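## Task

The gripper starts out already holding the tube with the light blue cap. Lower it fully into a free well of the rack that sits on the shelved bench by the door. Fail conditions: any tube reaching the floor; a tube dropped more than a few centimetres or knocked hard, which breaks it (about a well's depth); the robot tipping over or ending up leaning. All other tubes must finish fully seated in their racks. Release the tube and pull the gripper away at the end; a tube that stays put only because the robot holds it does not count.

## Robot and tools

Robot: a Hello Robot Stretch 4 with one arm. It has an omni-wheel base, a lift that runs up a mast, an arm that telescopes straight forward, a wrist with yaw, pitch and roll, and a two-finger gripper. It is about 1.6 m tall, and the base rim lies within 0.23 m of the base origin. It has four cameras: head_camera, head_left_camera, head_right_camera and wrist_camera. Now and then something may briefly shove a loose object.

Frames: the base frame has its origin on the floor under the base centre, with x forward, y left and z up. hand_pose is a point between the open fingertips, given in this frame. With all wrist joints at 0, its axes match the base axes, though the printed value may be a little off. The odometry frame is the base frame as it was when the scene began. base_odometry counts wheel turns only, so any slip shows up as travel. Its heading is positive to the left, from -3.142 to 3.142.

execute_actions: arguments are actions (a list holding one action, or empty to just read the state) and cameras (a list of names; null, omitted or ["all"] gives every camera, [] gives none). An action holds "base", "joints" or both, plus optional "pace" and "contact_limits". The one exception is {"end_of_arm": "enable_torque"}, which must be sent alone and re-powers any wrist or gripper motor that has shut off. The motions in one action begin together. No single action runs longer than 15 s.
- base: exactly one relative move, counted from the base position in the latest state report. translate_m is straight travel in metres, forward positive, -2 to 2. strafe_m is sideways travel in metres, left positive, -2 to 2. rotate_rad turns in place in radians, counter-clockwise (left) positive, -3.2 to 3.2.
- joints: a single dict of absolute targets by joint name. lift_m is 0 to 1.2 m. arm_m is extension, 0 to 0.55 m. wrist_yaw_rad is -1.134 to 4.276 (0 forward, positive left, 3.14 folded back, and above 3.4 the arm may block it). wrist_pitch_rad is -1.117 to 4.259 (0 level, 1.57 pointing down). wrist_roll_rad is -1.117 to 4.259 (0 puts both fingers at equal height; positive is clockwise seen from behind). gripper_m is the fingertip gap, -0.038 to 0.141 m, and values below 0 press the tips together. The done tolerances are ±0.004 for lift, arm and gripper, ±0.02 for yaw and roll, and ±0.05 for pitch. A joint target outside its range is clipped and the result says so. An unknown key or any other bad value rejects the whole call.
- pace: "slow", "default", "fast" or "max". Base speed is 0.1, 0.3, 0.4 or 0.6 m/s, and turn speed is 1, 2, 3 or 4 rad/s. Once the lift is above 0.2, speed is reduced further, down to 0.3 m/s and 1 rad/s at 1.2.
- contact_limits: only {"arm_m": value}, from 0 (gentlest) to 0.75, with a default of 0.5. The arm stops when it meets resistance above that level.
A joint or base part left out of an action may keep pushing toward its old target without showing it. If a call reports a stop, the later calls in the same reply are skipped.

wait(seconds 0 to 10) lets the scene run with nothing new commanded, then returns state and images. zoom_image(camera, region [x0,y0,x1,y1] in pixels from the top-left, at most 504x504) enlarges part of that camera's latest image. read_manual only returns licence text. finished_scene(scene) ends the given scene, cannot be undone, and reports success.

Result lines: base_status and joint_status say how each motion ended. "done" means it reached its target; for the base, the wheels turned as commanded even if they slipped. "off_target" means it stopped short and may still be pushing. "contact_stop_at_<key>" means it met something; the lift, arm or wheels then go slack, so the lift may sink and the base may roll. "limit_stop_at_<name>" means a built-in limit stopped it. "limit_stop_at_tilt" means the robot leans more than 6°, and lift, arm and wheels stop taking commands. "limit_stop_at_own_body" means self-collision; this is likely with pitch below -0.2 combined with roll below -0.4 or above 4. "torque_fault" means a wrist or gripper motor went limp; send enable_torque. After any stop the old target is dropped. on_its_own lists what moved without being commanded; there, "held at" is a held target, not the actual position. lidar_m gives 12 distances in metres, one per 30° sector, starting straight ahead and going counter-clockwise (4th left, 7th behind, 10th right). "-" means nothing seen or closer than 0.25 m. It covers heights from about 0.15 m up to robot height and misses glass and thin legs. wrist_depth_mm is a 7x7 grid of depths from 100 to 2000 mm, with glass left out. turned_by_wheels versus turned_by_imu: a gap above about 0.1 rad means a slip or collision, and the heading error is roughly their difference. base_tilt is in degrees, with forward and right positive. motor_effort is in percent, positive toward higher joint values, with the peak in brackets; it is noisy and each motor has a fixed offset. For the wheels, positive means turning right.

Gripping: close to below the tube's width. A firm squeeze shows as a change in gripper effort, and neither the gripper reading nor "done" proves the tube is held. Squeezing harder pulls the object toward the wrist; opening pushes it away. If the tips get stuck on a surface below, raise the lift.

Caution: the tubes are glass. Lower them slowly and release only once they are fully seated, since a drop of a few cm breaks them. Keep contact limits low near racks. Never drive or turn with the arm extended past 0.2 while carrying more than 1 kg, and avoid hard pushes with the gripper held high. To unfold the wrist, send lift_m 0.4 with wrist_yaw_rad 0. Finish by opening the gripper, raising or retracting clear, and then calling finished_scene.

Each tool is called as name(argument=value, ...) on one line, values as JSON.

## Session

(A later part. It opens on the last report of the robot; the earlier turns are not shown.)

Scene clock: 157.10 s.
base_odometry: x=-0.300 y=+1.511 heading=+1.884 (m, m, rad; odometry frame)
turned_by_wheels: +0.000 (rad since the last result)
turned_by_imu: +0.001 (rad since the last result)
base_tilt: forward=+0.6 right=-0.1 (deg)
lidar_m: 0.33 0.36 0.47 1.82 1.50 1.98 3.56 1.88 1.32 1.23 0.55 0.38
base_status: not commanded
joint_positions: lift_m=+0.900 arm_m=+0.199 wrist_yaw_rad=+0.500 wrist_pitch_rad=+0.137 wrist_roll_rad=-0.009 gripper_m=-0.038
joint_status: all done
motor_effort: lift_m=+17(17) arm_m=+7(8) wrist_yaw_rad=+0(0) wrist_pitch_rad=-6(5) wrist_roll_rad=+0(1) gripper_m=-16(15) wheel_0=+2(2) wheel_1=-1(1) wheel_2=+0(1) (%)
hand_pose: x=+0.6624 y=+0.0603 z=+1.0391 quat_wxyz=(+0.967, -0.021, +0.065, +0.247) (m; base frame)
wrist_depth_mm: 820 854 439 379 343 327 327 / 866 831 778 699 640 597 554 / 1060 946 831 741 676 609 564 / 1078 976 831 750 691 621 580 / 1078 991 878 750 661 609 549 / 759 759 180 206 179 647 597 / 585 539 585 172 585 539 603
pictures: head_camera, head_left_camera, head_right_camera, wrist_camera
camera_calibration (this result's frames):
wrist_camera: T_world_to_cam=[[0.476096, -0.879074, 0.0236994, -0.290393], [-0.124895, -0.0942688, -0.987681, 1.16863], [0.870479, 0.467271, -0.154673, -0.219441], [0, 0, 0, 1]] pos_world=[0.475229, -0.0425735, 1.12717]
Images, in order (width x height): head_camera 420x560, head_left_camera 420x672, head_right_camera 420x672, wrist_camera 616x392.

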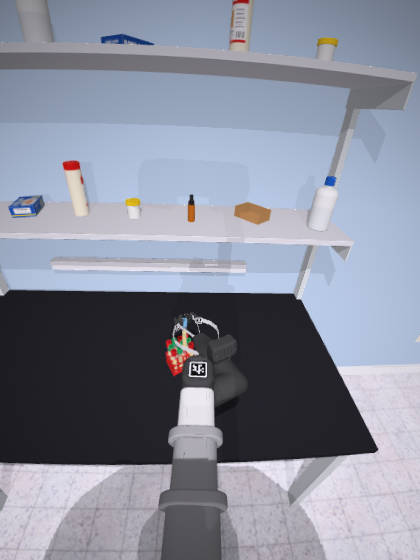

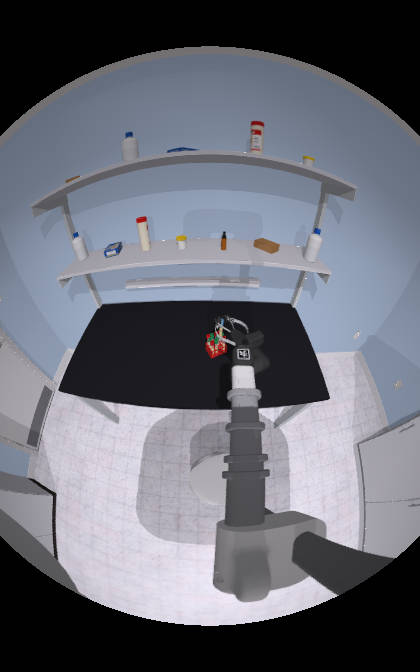

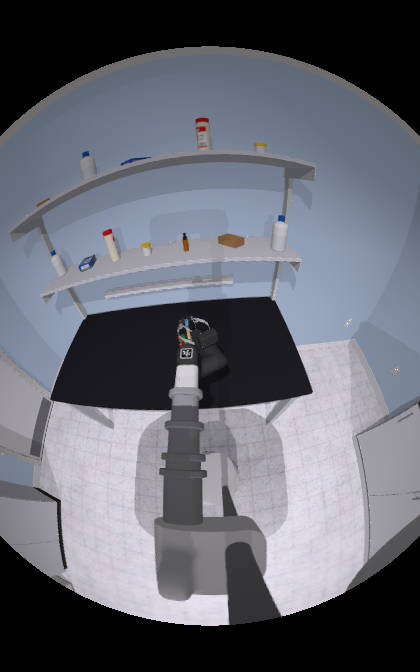

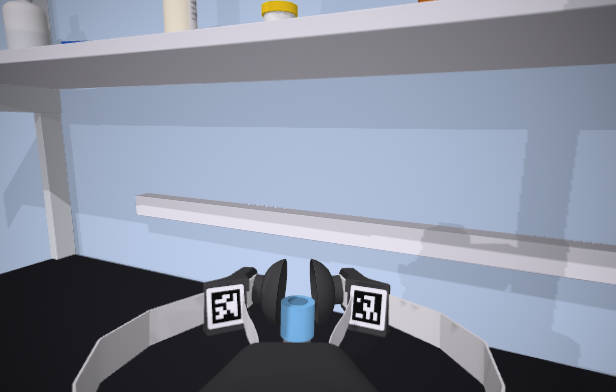

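execute_actions(actions=[{"joints":{"arm_m":0.06},"base":{"strafe_m":-0.08},"pace":"slow"}], cameras=[])

execute_actions(actions=[{"joints":{"lift_m":0.8},"pace":"slow"}], cameras=["head_camera","wrist_camera","head_left_camera"])

zoom_image(camera="head_camera", region=[110, 310, 230, 430])

zoom_image(camera="wrist_camera", region=[200, 220, 420, 392])

Scene clock: 179.03 s.
base_odometry: x=-0.224 y=+1.536 heading=+1.884 (m, m, rad; odometry frame)
turned_by_wheels: +0.000 (rad since the last result)
turned_by_imu: +0.002 (rad since the last result)
base_tilt: forward=+0.6 right=-0.1 (deg)
lidar_m: 0.35 0.37 0.47 1.90 1.57 2.06 3.54 1.77 1.24 1.15 0.54 0.38
base_status: done
joint_positions: lift_m=+0.900 arm_m=+0.061 wrist_yaw_rad=+0.500 wrist_pitch_rad=+0.137 wrist_roll_rad=-0.009 gripper_m=-0.038
joint_status: all done
motor_effort: lift_m=+17(17) arm_m=-7(6) wrist_yaw_rad=+1(1) wrist_pitch_rad=-6(8) wrist_roll_rad=+0(0) gripper_m=-20(17) wheel_0=+1(6) wheel_1=+1(5) wheel_2=+1(2) (%)
hand_pose: x=+0.5248 y=+0.0603 z=+1.0391 quat_wxyz=(+0.967, -0.021, +0.065, +0.247) (m; base frame)
wrist_depth_mm: 1229 1078 917 831 759 683 480 / 976 842 788 768 759 707 661 / 1336 1160 1008 904 809 741 691 / 1366 1182 1008 904 809 750 691 / 1336 1118 1025 931 842 759 707 / 768 768 180 206 179 759 715 / 585 539 585 172 597 544 597
pictures: none
No camera images: the call's "cameras" was empty. Leave "cameras" out to get every camera's image.

Scene clock: 180.73 s.
base_odometry: x=-0.224 y=+1.536 heading=+1.884 (m, m, rad; odometry frame)
turned_by_wheels: +0.000 (rad since the last result)
turned_by_imu: +0.001 (rad since the last result)
base_tilt: forward=+0.5 right=-0.1 (deg)
lidar_m: 0.34 0.36 0.49 1.91 1.59 2.08 3.56 1.75 1.22 1.14 0.54 0.37
base_status: not commanded
joint_positions: lift_m=+0.800 arm_m=+0.061 wrist_yaw_rad=+0.500 wrist_pitch_rad=+0.137 wrist_roll_rad=-0.009 gripper_m=-0.038
joint_status: all done
motor_effort: lift_m=+17(17) arm_m=-7(7) wrist_yaw_rad=+1(0) wrist_pitch_rad=-5(5) wrist_roll_rad=+0(0) gripper_m=-16(19) wheel_0=+1(1) wheel_1=+1(1) wheel_2=+1(1) (%)
hand_pose: x=+0.5248 y=+0.0603 z=+0.9391 quat_wxyz=(+0.967, -0.021, +0.065, +0.247) (m; base frame)
wrist_depth_mm: 878 750 741 741 732 699 654 / 1255 1118 991 878 798 732 668 / 1308 1160 976 891 798 732 683 / 1366 1160 1060 917 831 741 691 / 788 798 798 741 798 750 707 / 549 549 180 206 179 559 564 / 424 384 424 172 424 392 430
pictures: head_camera, head_left_camera, wrist_camera
camera_calibration (this result's frames):
wrist_camera: T_world_to_cam=[[0.476086, -0.87908, 0.0236993, -0.222481], [-0.124897, -0.0942677, -0.987681, 1.05267], [0.870485, 0.467261, -0.154673, -0.115078], [0, 0, 0, 1]] pos_world=[0.337568, -0.0425747, 1.02717]
Images, in order (width x height): head_camera 420x560, head_left_camera 420x672, wrist_camera 616x392.

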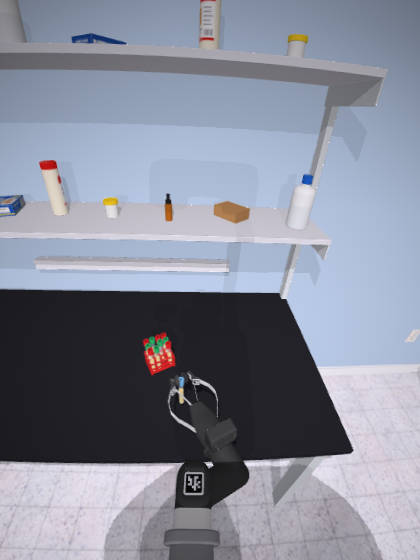

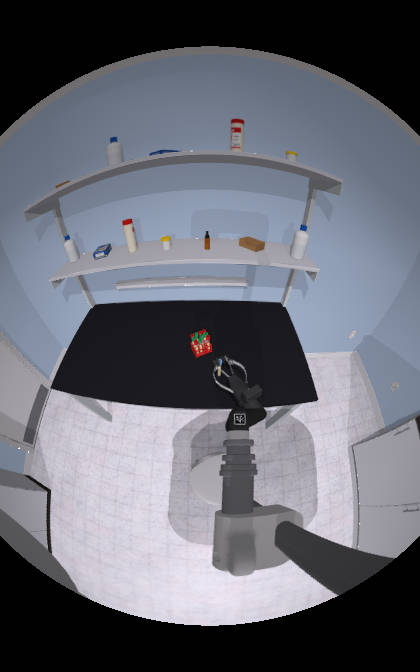

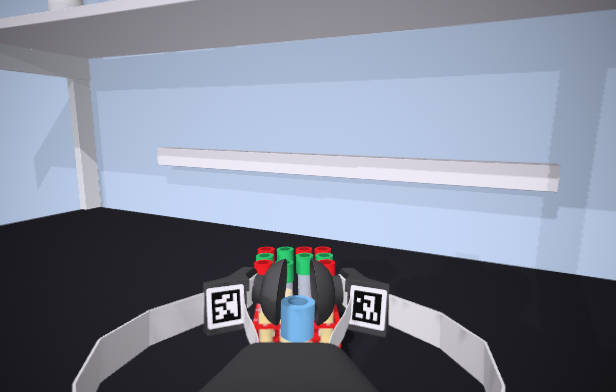

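Region (110, 310, 230, 430) of head_camera's 420x560 image, scaled by 4.200, with more detail than that image has.

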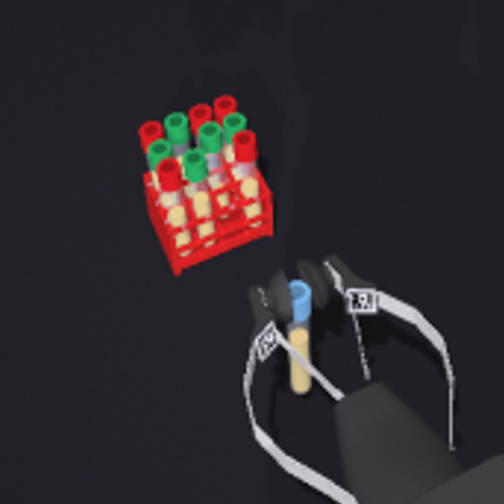

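Region (200, 220, 420, 392) of wrist_camera's 616x392 image, scaled by 2.291; it fills the top 394 rows of this view, and the rest is white.

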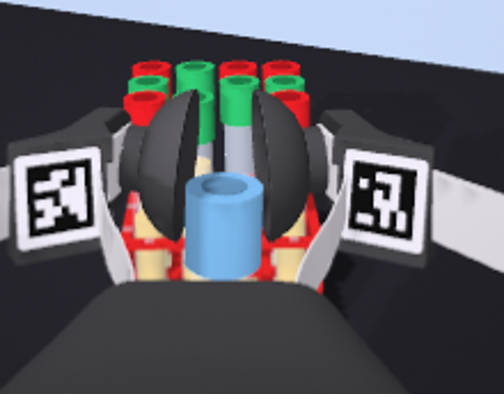

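execute_actions(actions=[{"joints":{"lift_m":0.905,"wrist_yaw_rad":0.8},"pace":"slow"}], cameras=[])

execute_actions(actions=[{"joints":{"arm_m":0.225},"pace":"slow"}])

zoom_image(camera="head_camera", region=[120, 300, 210, 390])

zoom_image(camera="head_left_camera", region=[165, 295, 245, 375])

zoom_image(camera="head_right_camera", region=[135, 295, 215, 375])

Scene clock: 216.47 s.
base_odometry: x=-0.224 y=+1.536 heading=+1.884 (m, m, rad; odometry frame)
turned_by_wheels: +0.000 (rad since the last result)
turned_by_imu: +0.001 (rad since the last result)
base_tilt: forward=+0.6 right=+0.0 (deg)
lidar_m: 0.31 0.36 0.49 1.89 1.57 2.07 3.53 1.72 1.23 1.15 0.54 0.39
base_status: not commanded
joint_positions: lift_m=+0.905 arm_m=+0.061 wrist_yaw_rad=+0.800 wrist_pitch_rad=+0.137 wrist_roll_rad=-0.009 gripper_m=-0.038
joint_status: all done
motor_effort: lift_m=+22(22) arm_m=-6(7) wrist_yaw_rad=+2(6) wrist_pitch_rad=-8(8) wrist_roll_rad=+0(0) gripper_m=-17(17) wheel_0=+1(1) wheel_1=+1(1) wheel_2=+1(1) (%)
hand_pose: x=+0.4939 y=+0.1440 z=+1.0436 quat_wxyz=(+0.919, -0.031, +0.061, +0.389) (m; base frame)
wrist_depth_mm: 1661 1756 1229 1025 866 732 488 / 1708 1808 1078 976 715 707 647 / 1708 1921 1308 1098 904 778 676 / 1708 1921 1336 1118 891 768 691 / 1756 1756 1118 1078 931 788 668 / 778 778 180 206 179 768 707 / 591 544 597 172 418 387 609
pictures: none
No camera images: the call's "cameras" was empty. Leave "cameras" out to get every camera's image.

Scene clock: 219.40 s.
base_odometry: x=-0.224 y=+1.536 heading=+1.884 (m, m, rad; odometry frame)
turned_by_wheels: +0.000 (rad since the last result)
turned_by_imu: +0.001 (rad since the last result)
base_tilt: forward=+0.6 right=-0.1 (deg)
lidar_m: 0.34 0.36 0.48 1.89 1.58 2.05 3.53 1.74 1.21 1.14 0.52 0.38
base_status: not commanded
joint_positions: lift_m=+0.905 arm_m=+0.224 wrist_yaw_rad=+0.800 wrist_pitch_rad=+0.137 wrist_roll_rad=-0.009 gripper_m=-0.038
joint_status: all done
motor_effort: lift_m=+22(22) arm_m=+7(7) wrist_yaw_rad=+2(3) wrist_pitch_rad=-6(3) wrist_roll_rad=+0(1) gripper_m=-16(18) wheel_0=+1(1) wheel_1=+0(0) wheel_2=+1(1) (%)
hand_pose: x=+0.6566 y=+0.1440 z=+1.0436 quat_wxyz=(+0.919, -0.031, +0.061, +0.389) (m; base frame)
wrist_depth_mm: 1661 1366 1025 647 362 307 309 / 1661 976 759 741 668 580 525 / 1756 1499 1118 866 715 609 539 / 1756 1576 1138 866 723 627 549 / 1756 1397 1078 891 715 597 530 / 778 768 180 206 179 640 559 / 597 539 597 172 603 549 569
pictures: head_camera, head_left_camera, head_right_camera, wrist_camera
camera_calibration (this result's frames):
wrist_camera: T_world_to_cam=[[0.714263, -0.699476, 0.0236992, -0.396414], [-0.091523, -0.126922, -0.987681, 1.16305], [0.693868, 0.703295, -0.154673, -0.170788], [0, 0, 0, 1]] pos_world=[0.508094, -0.00955182, 1.1317]
Images, in order (width x height): head_camera 420x560, head_left_camera 420x672, head_right_camera 420x672, wrist_camera 616x392.

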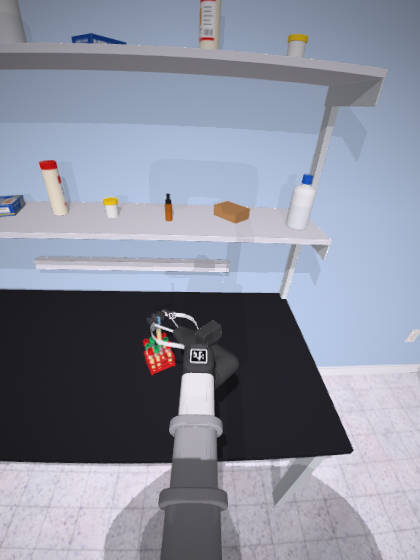

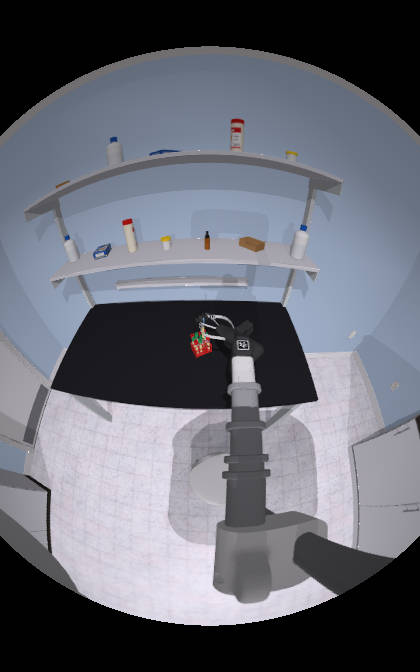

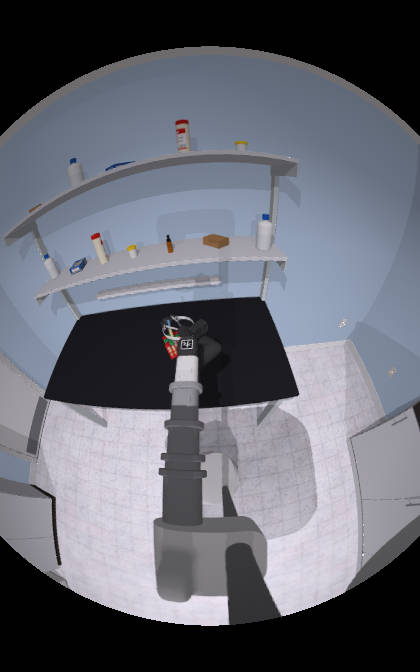

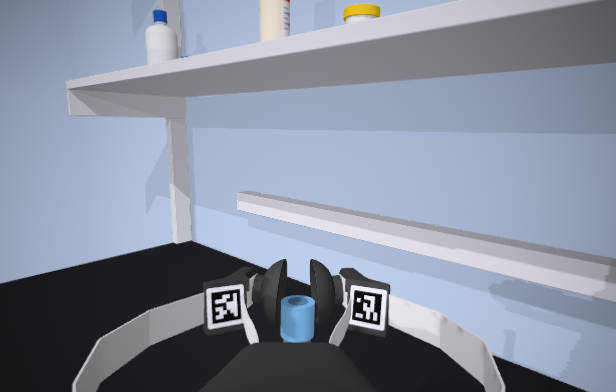

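Region (120, 300, 210, 390) of head_camera's 420x560 image, scaled by 5.600, with more detail than that image has.

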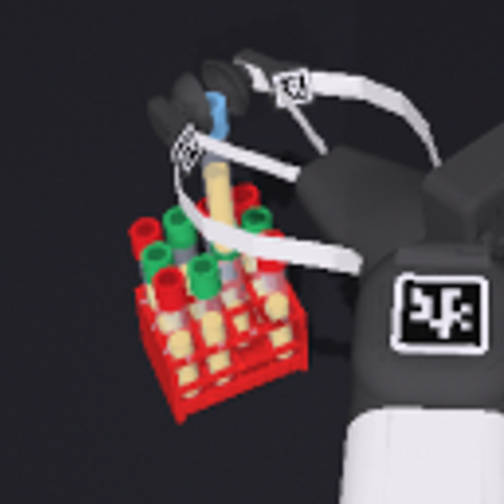

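Region (165, 295, 245, 375) of head_left_camera's 420x672 image, scaled by 6.300, with more detail than that image has.

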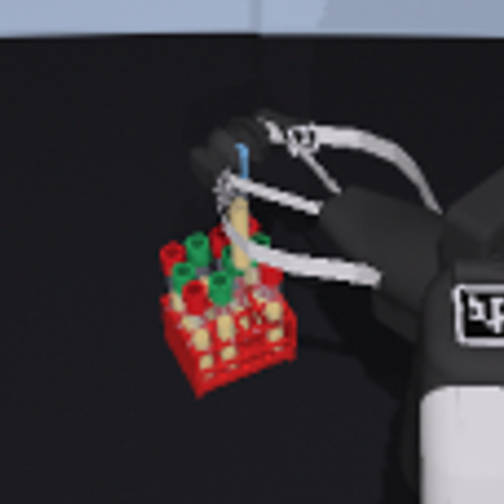

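Region (135, 295, 215, 375) of head_right_camera's 420x672 image, scaled by 6.300, with more detail than that image has.

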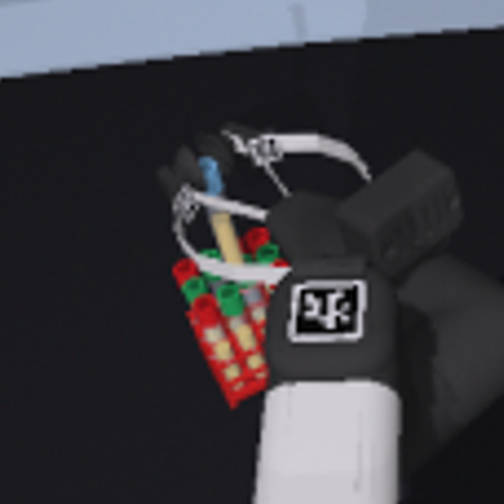

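execute_actions(actions=[{"joints":{"wrist_yaw_rad":0.775,"lift_m":0.878},"pace":"slow"}], cameras=["head_camera","head_left_camera","head_right_camera"])

zoom_image(camera="head_camera", region=[120, 300, 210, 390])

zoom_image(camera="head_left_camera", region=[165, 295, 245, 375])

zoom_image(camera="head_right_camera", region=[135, 295, 215, 375])

Scene clock: 229.97 s.
base_odometry: x=-0.224 y=+1.536 heading=+1.884 (m, m, rad; odometry frame)
turned_by_wheels: +0.000 (rad since the last result)
turned_by_imu: +0.001 (rad since the last result)
base_tilt: forward=+0.6 right=+0.0 (deg)
lidar_m: 0.34 0.34 0.49 1.90 1.59 2.06 3.55 1.74 1.23 1.14 0.56 0.38
base_status: not commanded
joint_positions: lift_m=+0.878 arm_m=+0.224 wrist_yaw_rad=+0.775 wrist_pitch_rad=+0.137 wrist_roll_rad=-0.009 gripper_m=-0.038
joint_status: all done
motor_effort: lift_m=+17(22) arm_m=+7(6) wrist_yaw_rad=+0(0) wrist_pitch_rad=-4(5) wrist_roll_rad=+0(0) gripper_m=-13(14) wheel_0=+1(1) wheel_1=+1(0) wheel_2=+1(1) (%)
hand_pose: x=+0.6600 y=+0.1376 z=+1.0171 quat_wxyz=(+0.923, -0.030, +0.062, +0.377) (m; base frame)
wrist_depth_mm: 1661 1281 554 427 421 415 415 / 1618 991 976 788 676 597 530 / 1756 1397 1060 842 707 603 535 / 1756 1464 1118 842 691 603 544 / 1756 1042 1042 878 723 603 521 / 715 723 180 206 179 634 564 / 554 504 549 172 554 508 549
pictures: head_camera, head_left_camera, head_right_camera
Images, in order (width x height): head_camera 420x560, head_left_camera 420x672, head_right_camera 420x672.

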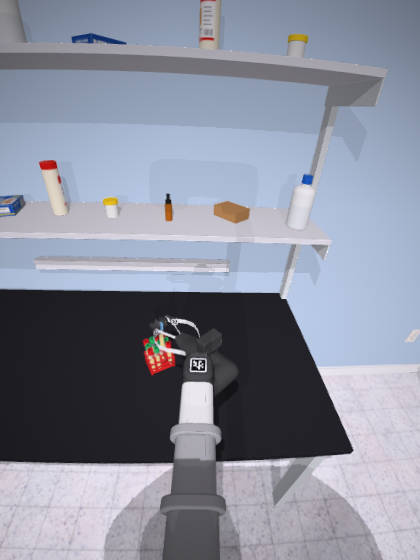

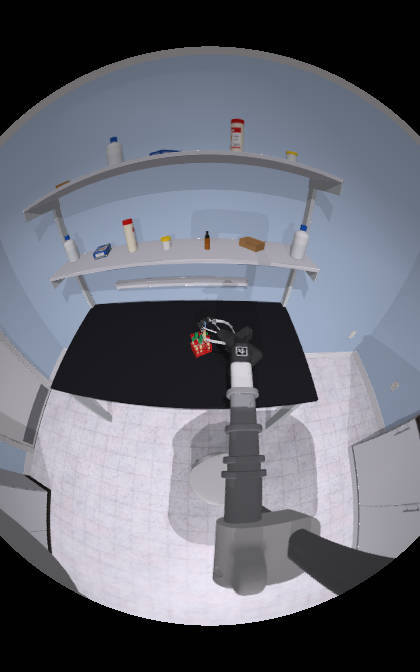

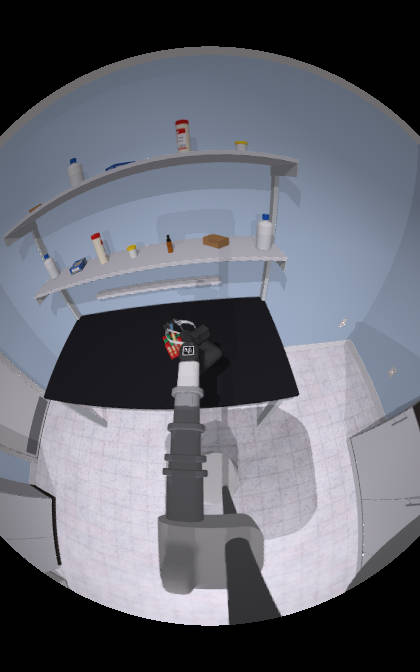

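Region (120, 300, 210, 390) of head_camera's 420x560 image, scaled by 5.600, with more detail than that image has.

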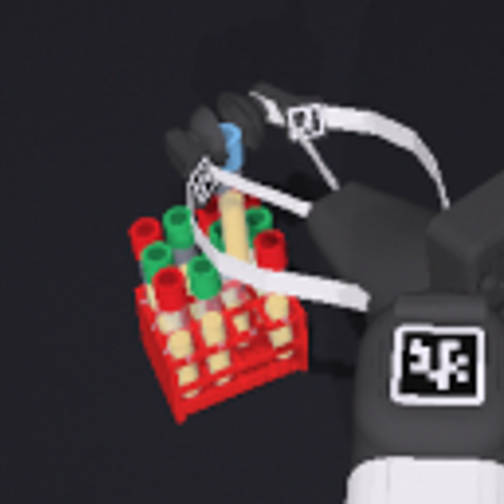

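Region (165, 295, 245, 375) of head_left_camera's 420x672 image, scaled by 6.300, with more detail than that image has.

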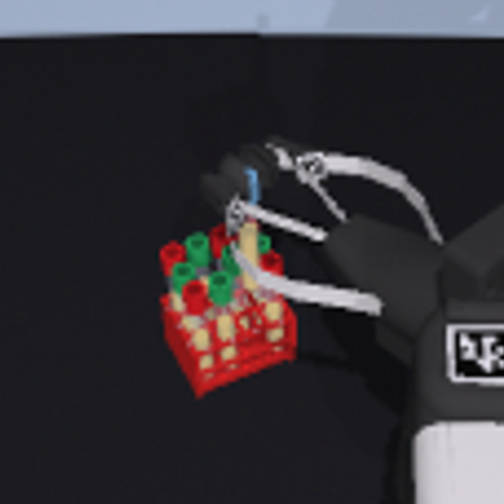

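Region (135, 295, 215, 375) of head_right_camera's 420x672 image, scaled by 6.300, with more detail than that image has.

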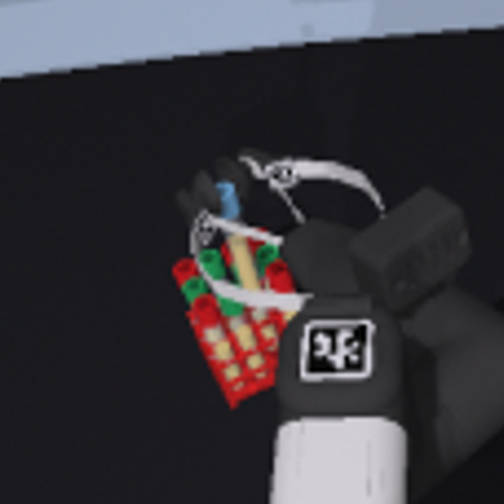

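execute_actions(actions=[{"joints":{"lift_m":0.85},"pace":"slow"}], cameras=["head_camera","head_left_camera","wrist_camera"])

zoom_image(camera="head_camera", region=[130, 315, 200, 385])

zoom_image(camera="head_left_camera", region=[175, 310, 235, 370])

Scene clock: 239.70 s.
base_odometry: x=-0.224 y=+1.536 heading=+1.884 (m, m, rad; odometry frame)
turned_by_wheels: +0.000 (rad since the last result)
turned_by_imu: +0.001 (rad since the last result)
base_tilt: forward=+0.5 right=+0.0 (deg)
lidar_m: 0.36 0.35 0.48 1.90 1.58 2.08 3.54 1.74 1.24 1.15 0.53 0.39
base_status: not commanded
joint_positions: lift_m=+0.850 arm_m=+0.224 wrist_yaw_rad=+0.775 wrist_pitch_rad=+0.137 wrist_roll_rad=-0.009 gripper_m=-0.038
joint_status: all done
motor_effort: lift_m=+17(17) arm_m=+6(7) wrist_yaw_rad=-1(0) wrist_pitch_rad=-7(8) wrist_roll_rad=+1(0) gripper_m=-18(19) wheel_0=+1(1) wheel_1=+1(1) wheel_2=+1(1) (%)
hand_pose: x=+0.6600 y=+0.1376 z=+0.9891 quat_wxyz=(+0.923, -0.030, +0.062, +0.377) (m; base frame)
wrist_depth_mm: 1661 946 544 530 530 530 504 / 1661 1042 1008 820 699 597 525 / 1756 1430 1060 854 707 609 535 / 1756 1499 1098 831 683 591 539 / 946 946 946 866 741 621 535 / 661 654 180 206 179 627 569 / 508 459 504 172 508 466 517
pictures: head_camera, head_left_camera, wrist_camera
camera_calibration (this result's frames):
wrist_camera: T_world_to_cam=[[0.697104, -0.716578, 0.023699, -0.388353], [-0.0945716, -0.124666, -0.987681, 1.1104], [0.710705, 0.686275, -0.154673, -0.185873], [0, 0, 0, 1]] pos_world=[0.507835, -0.0122959, 1.07717]
Images, in order (width x height): head_camera 420x560, head_left_camera 420x672, wrist_camera 616x392.

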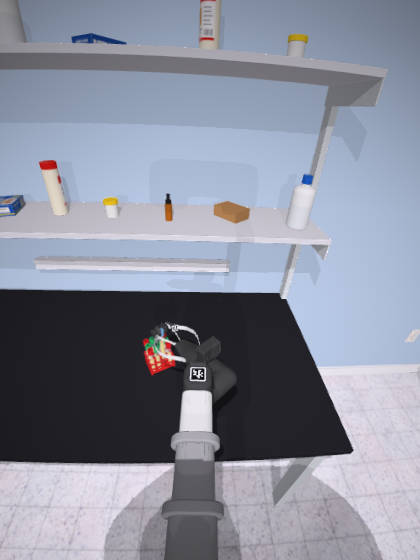

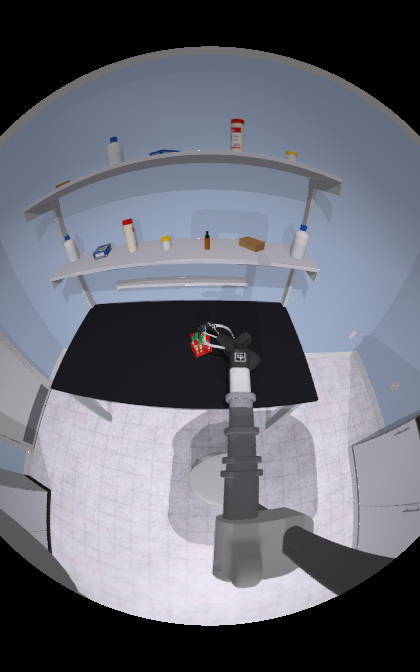

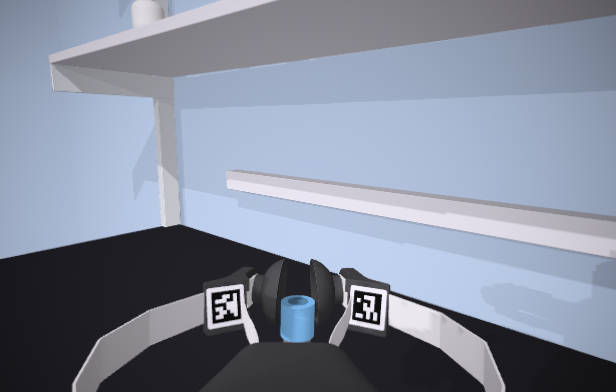

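Region (130, 315, 200, 385) of head_camera's 420x560 image, scaled by 7.200, with more detail than that image has.

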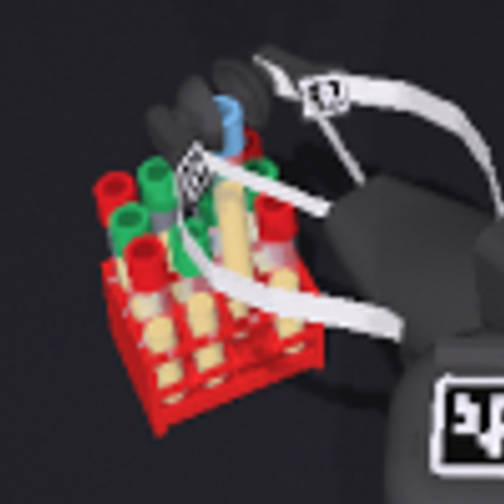

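Region (175, 310, 235, 370) of head_left_camera's 420x672 image, scaled by 8.400, with more detail than that image has.

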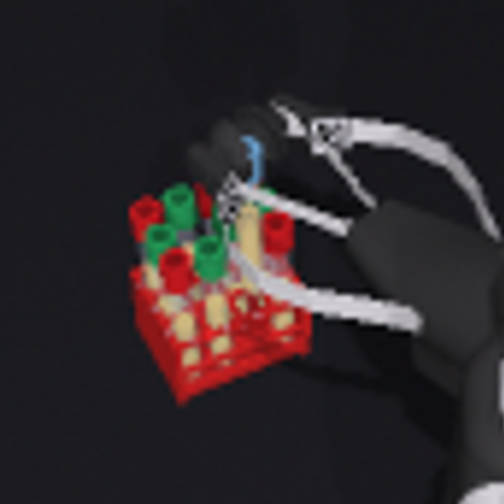

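execute_actions(actions=[{"joints":{"lift_m":0.83},"pace":"slow"}], cameras=["head_camera","head_left_camera","wrist_camera"])

zoom_image(camera="head_camera", region=[130, 315, 200, 385])

zoom_image(camera="head_left_camera", region=[175, 310, 235, 370])

Scene clock: 246.43 s.
base_odometry: x=-0.224 y=+1.536 heading=+1.884 (m, m, rad; odometry frame)
turned_by_wheels: +0.000 (rad since the last result)
turned_by_imu: +0.001 (rad since the last result)
base_tilt: forward=+0.5 right=-0.1 (deg)
lidar_m: 0.33 0.35 0.47 1.91 1.57 2.08 3.55 1.74 1.23 1.14 0.55 0.38
base_status: not commanded
joint_positions: lift_m=+0.830 arm_m=+0.224 wrist_yaw_rad=+0.775 wrist_pitch_rad=+0.137 wrist_roll_rad=-0.009 gripper_m=-0.038
joint_status: all done
motor_effort: lift_m=+17(17) arm_m=+7(7) wrist_yaw_rad=+0(0) wrist_pitch_rad=-5(6) wrist_roll_rad=+0(0) gripper_m=-16(19) wheel_0=+1(1) wheel_1=+1(1) wheel_2=+1(1) (%)
hand_pose: x=+0.6600 y=+0.1376 z=+0.9690 quat_wxyz=(+0.923, -0.030, +0.062, +0.377) (m; base frame)
wrist_depth_mm: 1618 723 621 615 615 564 512 / 1661 1098 991 831 691 597 525 / 1756 1430 1060 854 707 603 535 / 1808 1464 1098 831 683 585 521 / 891 891 878 831 741 627 554 / 615 615 180 206 179 615 554 / 473 430 469 172 477 436 480
pictures: head_camera, head_left_camera, wrist_camera
camera_calibration (this result's frames):
wrist_camera: T_world_to_cam=[[0.697104, -0.716578, 0.023699, -0.387879], [-0.0945715, -0.124666, -0.987681, 1.09063], [0.710706, 0.686275, -0.154673, -0.188969], [0, 0, 0, 1]] pos_world=[0.507836, -0.012296, 1.05716]
Images, in order (width x height): head_camera 420x560, head_left_camera 420x672, wrist_camera 616x392.

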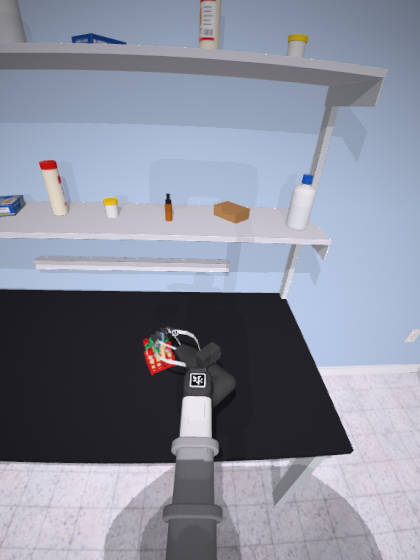

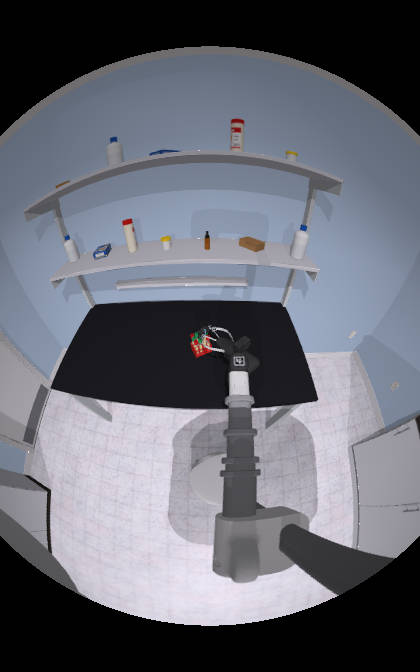

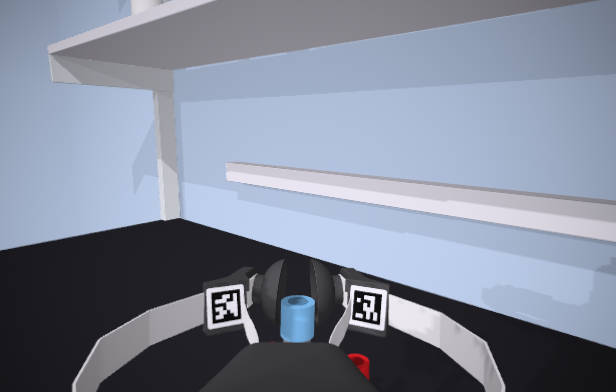

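Region (130, 315, 200, 385) of head_camera's 420x560 image, scaled by 7.200, with more detail than that image has.

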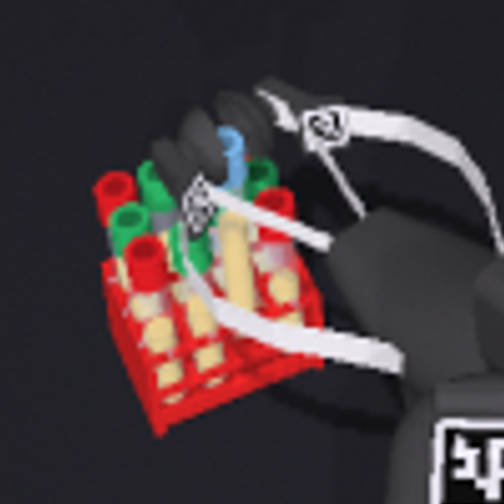

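Region (175, 310, 235, 370) of head_left_camera's 420x672 image, scaled by 8.400, with more detail than that image has.

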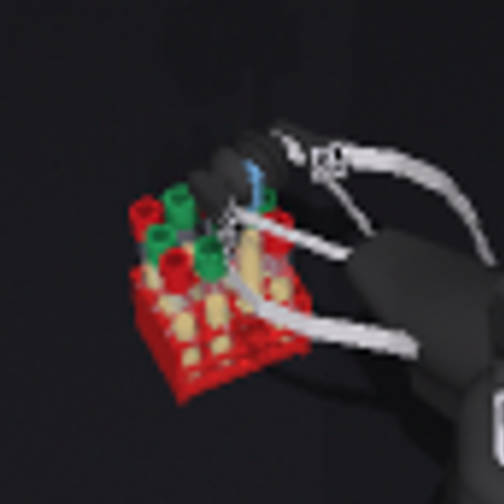

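execute_actions(actions=[{"joints":{"lift_m":0.812},"pace":"slow"}], cameras=["head_camera","head_left_camera","wrist_camera"])

zoom_image(camera="head_camera", region=[130, 315, 200, 385])

zoom_image(camera="wrist_camera", region=[200, 220, 420, 392])

Scene clock: 257.50 s.
base_odometry: x=-0.224 y=+1.536 heading=+1.884 (m, m, rad; odometry frame)
turned_by_wheels: +0.000 (rad since the last result)
turned_by_imu: +0.001 (rad since the last result)
base_tilt: forward=+0.6 right=-0.1 (deg)
lidar_m: 0.34 0.35 0.47 1.90 1.56 2.05 3.55 1.73 1.23 1.16 0.51 0.38
base_status: not commanded
joint_positions: lift_m=+0.812 arm_m=+0.224 wrist_yaw_rad=+0.775 wrist_pitch_rad=+0.137 wrist_roll_rad=-0.009 gripper_m=-0.038
joint_status: all done
motor_effort: lift_m=+17(18) arm_m=+6(6) wrist_yaw_rad=+0(1) wrist_pitch_rad=-6(6) wrist_roll_rad=+1(0) gripper_m=-15(16) wheel_0=+1(1) wheel_1=+0(0) wheel_2=+1(1) (%)
hand_pose: x=+0.6600 y=+0.1376 z=+0.9510 quat_wxyz=(+0.923, -0.030, +0.062, +0.377) (m; base frame)
wrist_depth_mm: 1661 798 699 691 654 574 525 / 1661 1138 1042 831 691 597 525 / 1756 1430 1060 831 707 609 535 / 1808 1499 1098 854 683 580 504 / 831 831 831 831 732 634 559 / 574 574 180 206 179 580 549 / 439 404 442 172 442 410 449
pictures: head_camera, head_left_camera, wrist_camera
camera_calibration (this result's frames):
wrist_camera: T_world_to_cam=[[0.697104, -0.716578, 0.023699, -0.387453], [-0.0945717, -0.124666, -0.987681, 1.07285], [0.710706, 0.686275, -0.154673, -0.191754], [0, 0, 0, 1]] pos_world=[0.507837, -0.012296, 1.03916]
Images, in order (width x height): head_camera 420x560, head_left_camera 420x672, wrist_camera 616x392.

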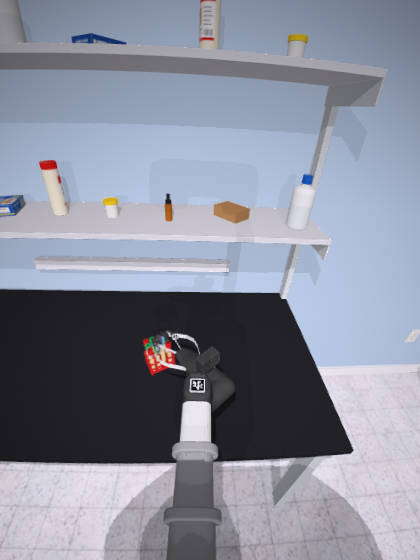

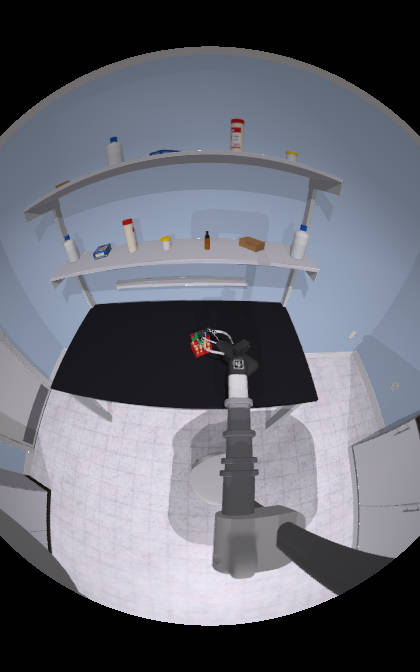

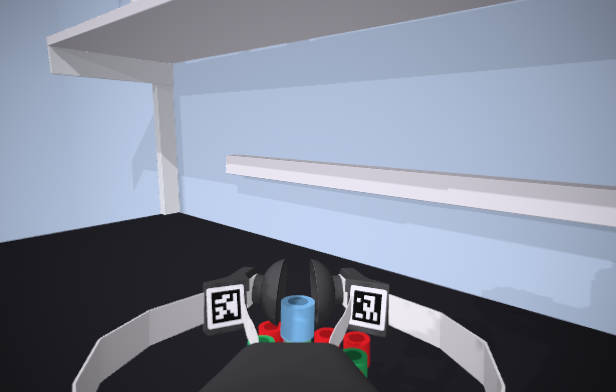

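Region (130, 315, 200, 385) of head_camera's 420x560 image, scaled by 7.200, with more detail than that image has.

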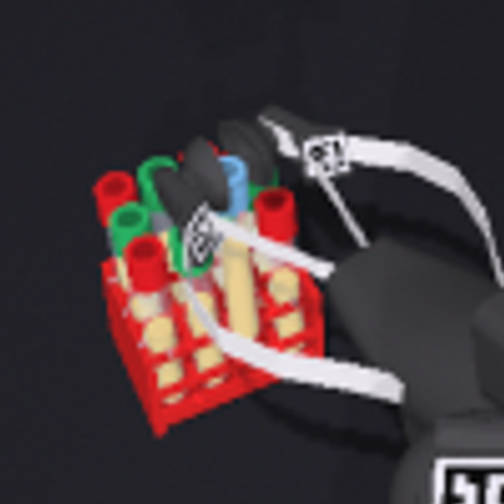

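Region (200, 220, 420, 392) of wrist_camera's 616x392 image, scaled by 2.291; it fills the top 394 rows of this view, and the rest is white.

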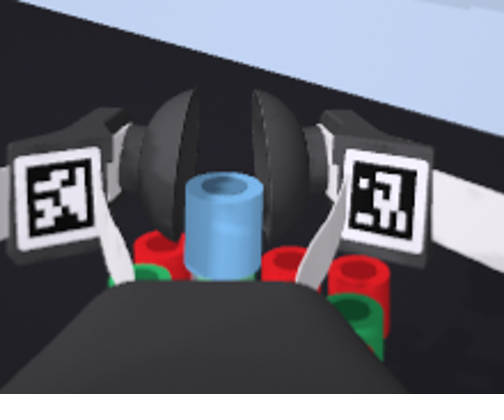

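execute_actions(actions=[{"joints":{"lift_m":0.797},"pace":"slow"}], cameras=["head_camera","head_left_camera","wrist_camera"])

zoom_image(camera="head_camera", region=[130, 315, 200, 385])

zoom_image(camera="wrist_camera", region=[200, 220, 420, 392])

Scene clock: 263.17 s.
base_odometry: x=-0.224 y=+1.536 heading=+1.884 (m, m, rad; odometry frame)
turned_by_wheels: +0.000 (rad since the last result)
turned_by_imu: +0.001 (rad since the last result)
base_tilt: forward=+0.6 right=-0.1 (deg)
lidar_m: 0.33 0.37 0.49 1.90 1.58 2.05 3.53 1.75 1.24 1.16 0.52 0.38
base_status: not commanded
joint_positions: lift_m=+0.797 arm_m=+0.224 wrist_yaw_rad=+0.775 wrist_pitch_rad=+0.137 wrist_roll_rad=-0.009 gripper_m=-0.038
joint_status: all done
motor_effort: lift_m=+17(18) arm_m=+7(6) wrist_yaw_rad=+0(0) wrist_pitch_rad=-7(7) wrist_roll_rad=+0(0) gripper_m=-17(20) wheel_0=+1(1) wheel_1=+1(0) wheel_2=+1(1) (%)
hand_pose: x=+0.6600 y=+0.1376 z=+0.9361 quat_wxyz=(+0.923, -0.030, +0.062, +0.377) (m; base frame)
wrist_depth_mm: 1618 768 759 750 668 585 521 / 1661 1138 1025 831 691 597 530 / 1708 1430 1060 831 691 603 535 / 1808 1397 1078 854 699 585 500 / 778 778 778 788 723 627 559 / 539 539 180 206 179 554 544 / 418 382 415 172 418 384 424
pictures: head_camera, head_left_camera, wrist_camera
camera_calibration (this result's frames):
wrist_camera: T_world_to_cam=[[0.697104, -0.716578, 0.0236991, -0.387099], [-0.0945714, -0.124666, -0.987681, 1.05805], [0.710705, 0.686276, -0.154673, -0.194073], [0, 0, 0, 1]] pos_world=[0.507838, -0.0122959, 1.02417]
Images, in order (width x height): head_camera 420x560, head_left_camera 420x672, wrist_camera 616x392.

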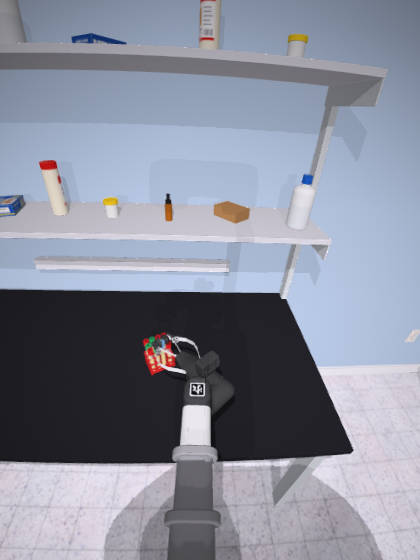

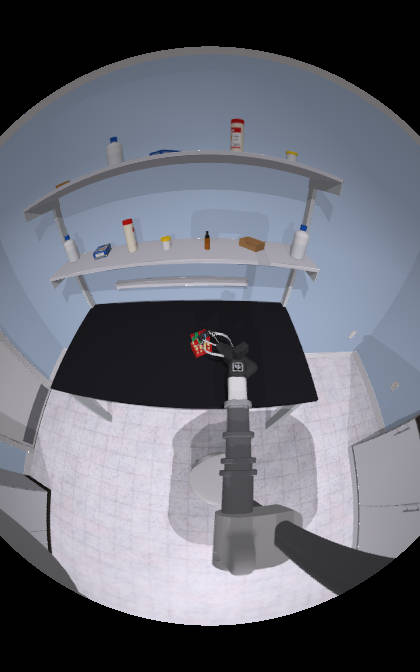

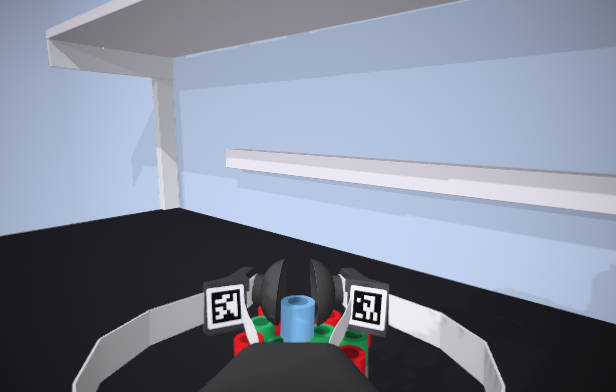

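Region (130, 315, 200, 385) of head_camera's 420x560 image, scaled by 7.200, with more detail than that image has.

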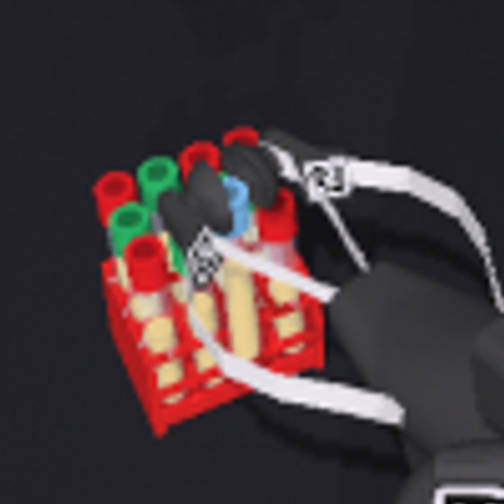

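Region (200, 220, 420, 392) of wrist_camera's 616x392 image, scaled by 2.291; it fills the top 394 rows of this view, and the rest is white.

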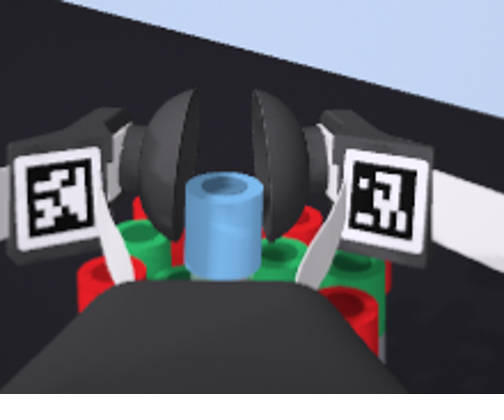

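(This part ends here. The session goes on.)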